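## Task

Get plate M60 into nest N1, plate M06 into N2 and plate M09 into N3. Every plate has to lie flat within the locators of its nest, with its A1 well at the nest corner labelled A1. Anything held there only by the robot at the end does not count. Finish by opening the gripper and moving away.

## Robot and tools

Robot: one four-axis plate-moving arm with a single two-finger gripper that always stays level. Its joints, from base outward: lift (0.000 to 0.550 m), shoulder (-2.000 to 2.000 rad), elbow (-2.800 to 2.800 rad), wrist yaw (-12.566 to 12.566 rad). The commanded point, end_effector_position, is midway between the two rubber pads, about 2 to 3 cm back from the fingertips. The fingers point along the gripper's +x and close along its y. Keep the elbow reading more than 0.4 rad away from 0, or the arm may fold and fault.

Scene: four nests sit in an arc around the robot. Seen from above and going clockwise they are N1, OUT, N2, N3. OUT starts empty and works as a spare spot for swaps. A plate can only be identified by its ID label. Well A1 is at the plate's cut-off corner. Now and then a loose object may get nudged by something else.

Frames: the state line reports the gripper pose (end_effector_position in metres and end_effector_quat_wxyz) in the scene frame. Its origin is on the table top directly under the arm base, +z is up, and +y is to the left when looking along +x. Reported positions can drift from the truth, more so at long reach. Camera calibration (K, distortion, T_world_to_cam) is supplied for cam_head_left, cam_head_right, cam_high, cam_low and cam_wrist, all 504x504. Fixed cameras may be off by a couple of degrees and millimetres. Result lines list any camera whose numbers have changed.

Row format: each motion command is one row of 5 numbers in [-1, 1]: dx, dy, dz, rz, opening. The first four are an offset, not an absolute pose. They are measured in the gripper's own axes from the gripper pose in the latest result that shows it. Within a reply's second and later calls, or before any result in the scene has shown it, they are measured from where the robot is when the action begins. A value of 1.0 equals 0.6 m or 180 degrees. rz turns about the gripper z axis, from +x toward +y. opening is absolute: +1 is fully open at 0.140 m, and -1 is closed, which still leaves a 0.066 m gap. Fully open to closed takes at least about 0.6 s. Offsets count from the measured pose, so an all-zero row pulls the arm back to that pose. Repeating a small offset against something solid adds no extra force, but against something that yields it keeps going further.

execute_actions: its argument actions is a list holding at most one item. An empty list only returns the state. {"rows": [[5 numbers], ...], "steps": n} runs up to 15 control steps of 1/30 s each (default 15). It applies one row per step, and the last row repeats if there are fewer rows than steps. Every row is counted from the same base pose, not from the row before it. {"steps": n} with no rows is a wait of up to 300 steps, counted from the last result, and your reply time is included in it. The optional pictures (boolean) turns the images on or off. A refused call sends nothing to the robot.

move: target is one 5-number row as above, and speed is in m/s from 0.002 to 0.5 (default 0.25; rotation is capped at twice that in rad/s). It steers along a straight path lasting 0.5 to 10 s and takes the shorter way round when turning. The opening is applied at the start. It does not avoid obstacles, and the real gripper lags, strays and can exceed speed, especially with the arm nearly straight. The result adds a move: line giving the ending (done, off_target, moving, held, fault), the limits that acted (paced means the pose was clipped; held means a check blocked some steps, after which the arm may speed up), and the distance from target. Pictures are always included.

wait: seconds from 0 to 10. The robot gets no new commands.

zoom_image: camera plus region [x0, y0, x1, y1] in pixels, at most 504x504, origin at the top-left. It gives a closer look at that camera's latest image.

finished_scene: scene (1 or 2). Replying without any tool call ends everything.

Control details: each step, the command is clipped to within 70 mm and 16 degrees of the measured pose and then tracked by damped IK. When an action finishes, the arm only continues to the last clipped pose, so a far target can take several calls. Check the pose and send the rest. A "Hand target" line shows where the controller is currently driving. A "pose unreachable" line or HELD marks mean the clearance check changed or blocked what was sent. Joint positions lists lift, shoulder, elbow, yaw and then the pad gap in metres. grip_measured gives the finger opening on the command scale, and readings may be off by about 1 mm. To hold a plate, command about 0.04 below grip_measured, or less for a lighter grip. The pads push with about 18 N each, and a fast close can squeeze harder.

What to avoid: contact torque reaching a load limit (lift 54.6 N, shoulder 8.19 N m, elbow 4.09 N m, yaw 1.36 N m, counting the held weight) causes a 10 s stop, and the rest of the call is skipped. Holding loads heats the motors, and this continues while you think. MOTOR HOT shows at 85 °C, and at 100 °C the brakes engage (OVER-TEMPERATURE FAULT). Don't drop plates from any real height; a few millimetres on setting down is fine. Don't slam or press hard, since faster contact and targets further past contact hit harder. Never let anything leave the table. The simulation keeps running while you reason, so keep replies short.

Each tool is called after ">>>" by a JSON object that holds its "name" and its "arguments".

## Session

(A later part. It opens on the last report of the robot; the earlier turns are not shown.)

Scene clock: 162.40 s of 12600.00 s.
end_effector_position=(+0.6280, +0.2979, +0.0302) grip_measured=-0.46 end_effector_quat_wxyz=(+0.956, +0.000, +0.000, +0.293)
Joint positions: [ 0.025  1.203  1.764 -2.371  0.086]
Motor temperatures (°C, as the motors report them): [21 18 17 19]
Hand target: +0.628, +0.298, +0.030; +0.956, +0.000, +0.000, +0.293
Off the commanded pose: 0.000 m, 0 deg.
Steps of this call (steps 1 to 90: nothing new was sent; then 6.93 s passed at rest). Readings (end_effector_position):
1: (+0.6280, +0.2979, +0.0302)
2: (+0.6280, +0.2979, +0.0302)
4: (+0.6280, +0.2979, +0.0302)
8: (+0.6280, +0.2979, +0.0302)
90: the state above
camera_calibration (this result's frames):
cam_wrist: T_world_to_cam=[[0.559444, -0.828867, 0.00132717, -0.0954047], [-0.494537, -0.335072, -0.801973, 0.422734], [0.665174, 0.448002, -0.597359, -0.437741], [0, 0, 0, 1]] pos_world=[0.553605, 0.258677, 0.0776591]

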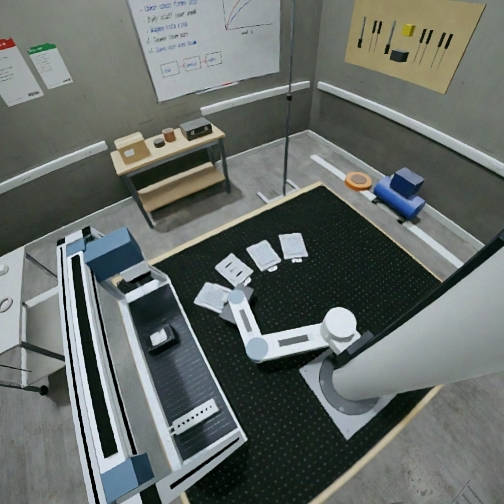

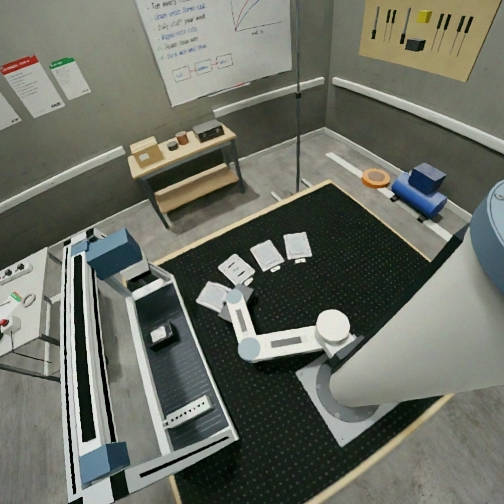

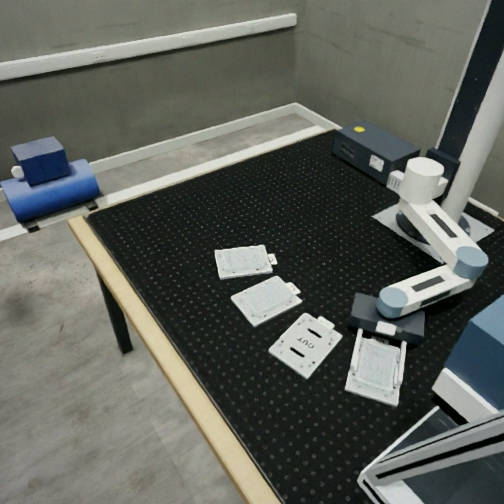

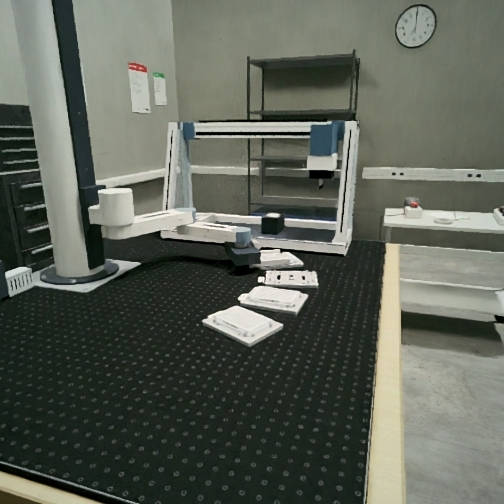

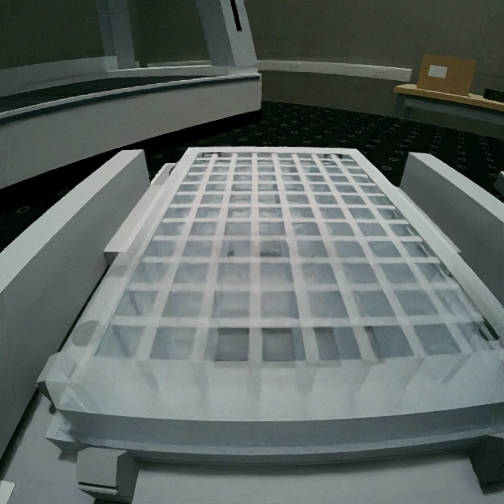

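>>> {"name": "move", "arguments": {"target": [0,0,0,0,0]}}

>>> {"name": "move", "arguments": {"target": [0,0,0.12,0,0]}}

>>> {"name": "move", "arguments": {"target": [-0.2,-0.1,0.1,0,0]}}

Scene clock: 168.43 s of 12600.00 s.
end_effector_position=(+0.6280, +0.2979, +0.0302) grip_measured=+0.00 end_effector_quat_wxyz=(+0.956, +0.000, +0.000, +0.293)
Joint positions: [ 0.025  1.203  1.764 -2.371  0.103]
Motor temperatures (°C, as the motors report them): [21 18 17 19]
Hand target: +0.628, +0.298, +0.030; +0.956, +0.000, +0.000, +0.293
Off the commanded pose: 0.000 m, 0 deg.
After step 90, 2.33 s passed at rest.
move: done
camera_calibration (this result's frames):
cam_wrist: T_world_to_cam=[[0.559444, -0.828867, 0.00132717, -0.0954046], [-0.494537, -0.335072, -0.801973, 0.422734], [0.665174, 0.448002, -0.597359, -0.437741], [0, 0, 0, 1]] pos_world=[0.553605, 0.258677, 0.0776593]

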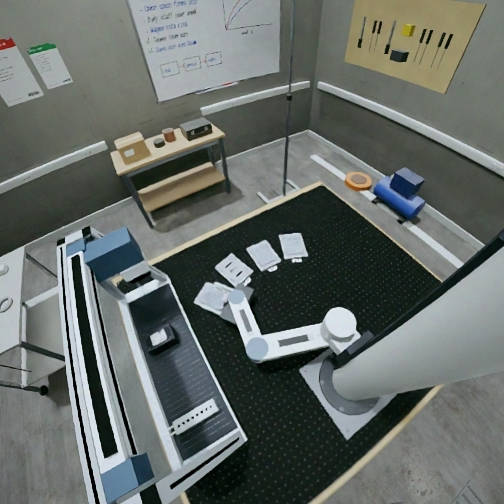

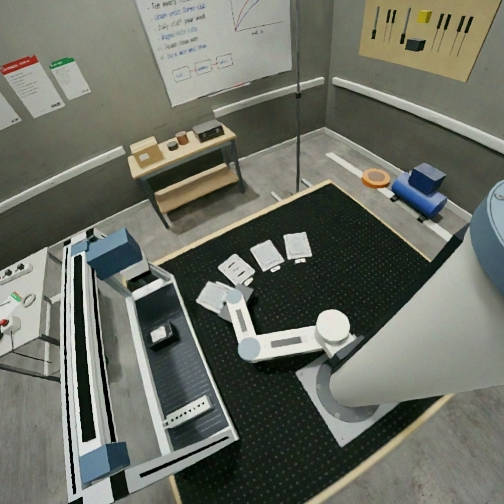

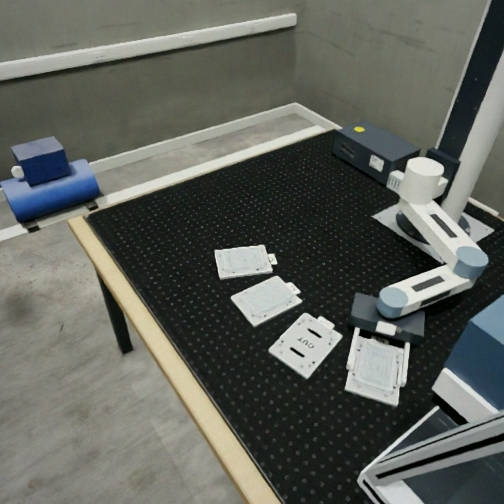

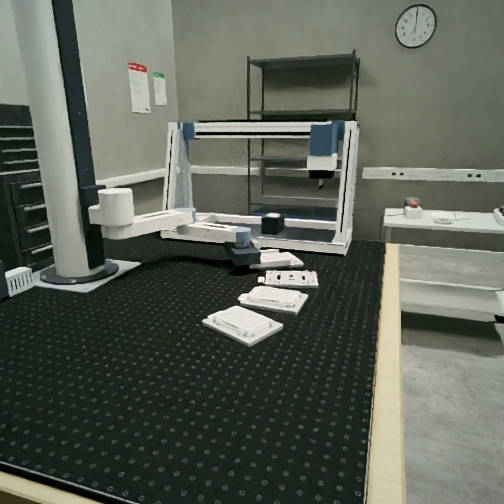

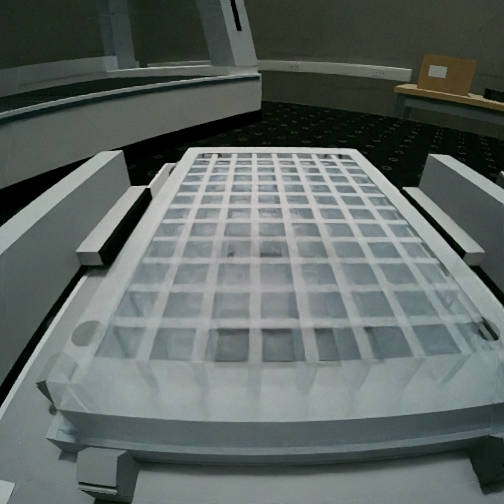

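Scene clock: 169.20 s of 12600.00 s.
end_effector_position=(+0.6280, +0.2979, +0.1022) grip_measured=+0.00 end_effector_quat_wxyz=(+0.956, +0.000, +0.000, +0.293)
Joint positions: [ 0.097  1.203  1.764 -2.371  0.103]
Motor temperatures (°C, as the motors report them): [21 18 17 19]
Hand target: +0.628, +0.298, +0.102; +0.956, +0.000, +0.000, +0.293
Off the commanded pose: 0.000 m, 0 deg.
move: done
camera_calibration (this result's frames):
cam_wrist: T_world_to_cam=[[0.559467, -0.828852, 0.00132717, -0.0955107], [-0.494528, -0.335085, -0.801973, 0.480511], [0.665161, 0.448021, -0.597359, -0.394707], [0, 0, 0, 1]] pos_world=[0.553605, 0.258685, 0.149701]

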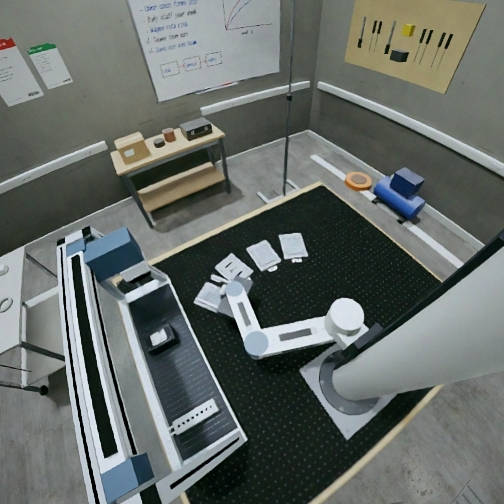

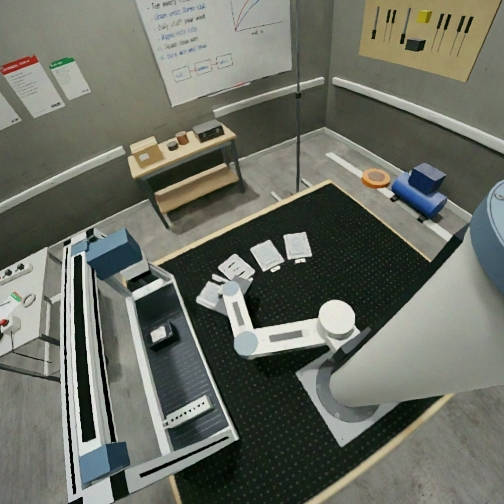

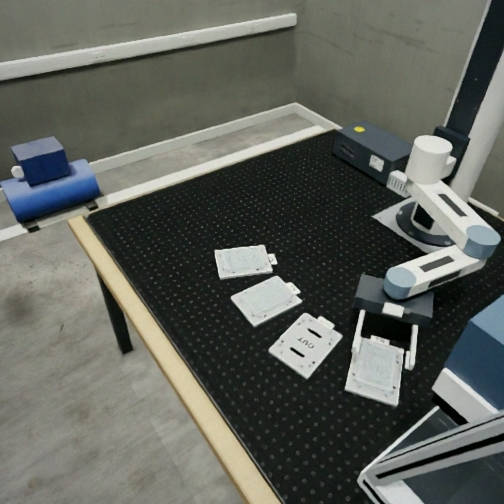

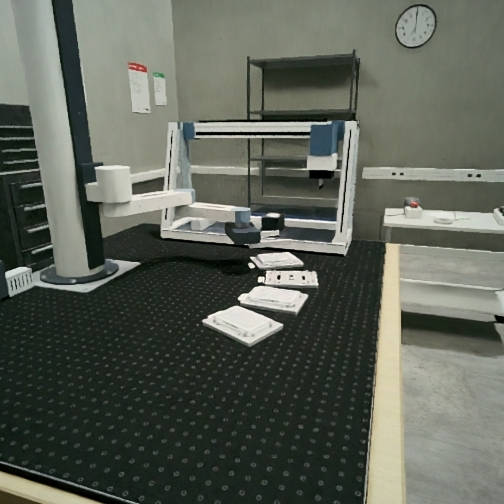

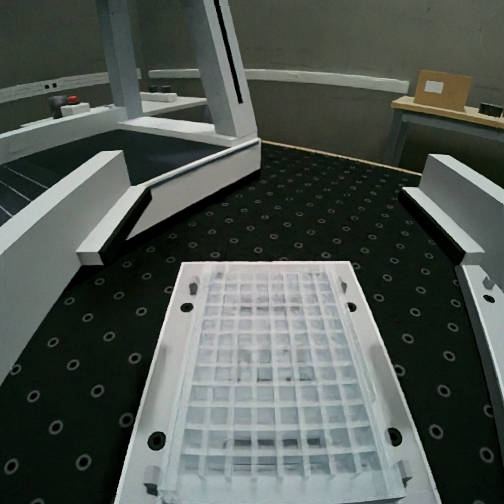

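Scene clock: 170.17 s of 12600.00 s.
end_effector_position=(+0.5622, +0.1808, +0.1623) grip_measured=+0.00 end_effector_quat_wxyz=(+0.956, +0.000, +0.000, +0.293)
Joint positions: [ 0.157  1.23   1.174 -1.809  0.103]
Motor temperatures (°C, as the motors report them): [21 18 17 19]
Hand target: +0.562, +0.181, +0.162; +0.956, +0.000, +0.000, +0.293
Off the commanded pose: 0.000 m, 0 deg.
move: done
camera_calibration (this result's frames):
cam_wrist: T_world_to_cam=[[0.558925, -0.829217, 0.00132717, -0.155465], [-0.494746, -0.334762, -0.801973, 0.456975], [0.665454, 0.447586, -0.597359, -0.262732], [0, 0, 0, 1]] pos_world=[0.487816, 0.141659, 0.209742]

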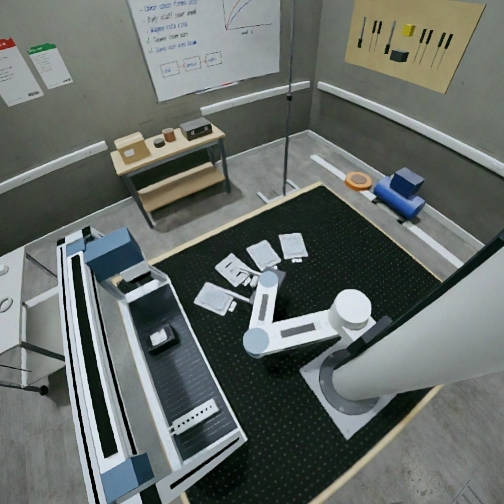

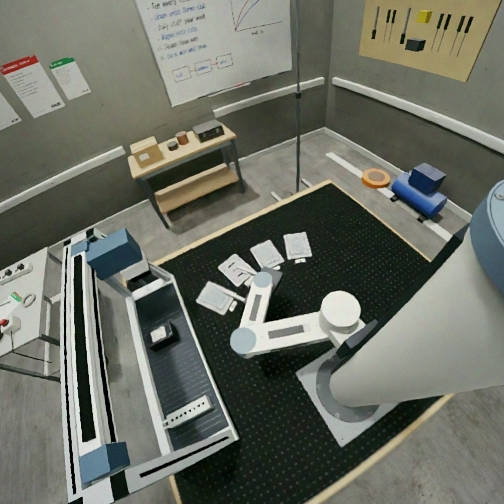

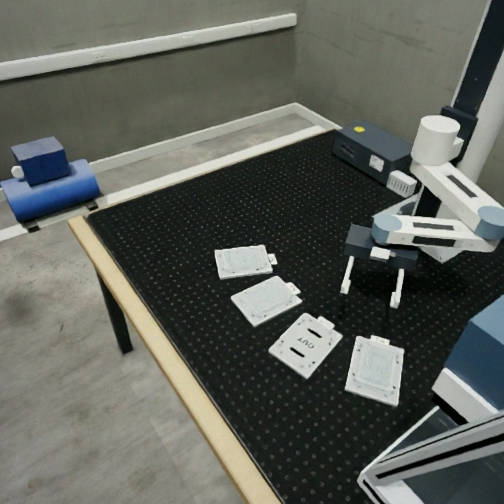

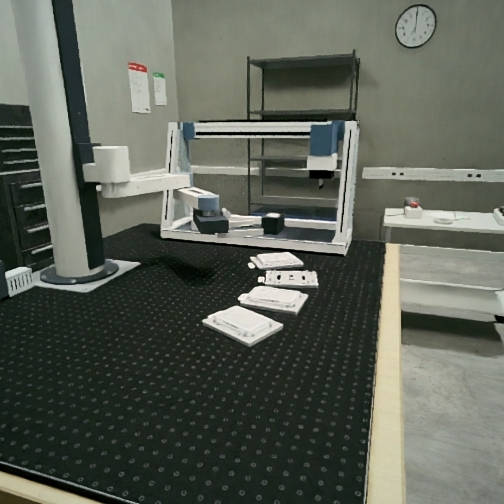

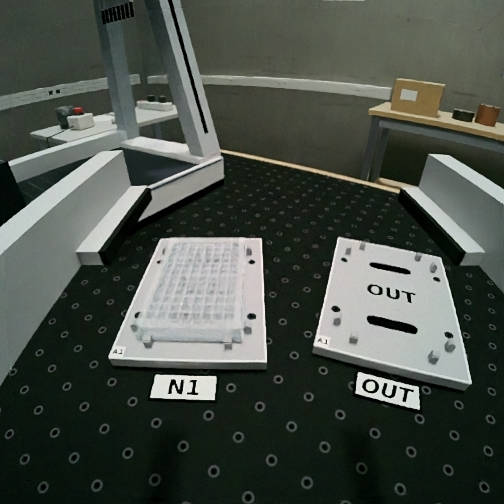

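>>> {"name": "finished_scene", "arguments": {"scene": 2}}

The scene is finished: the task was done.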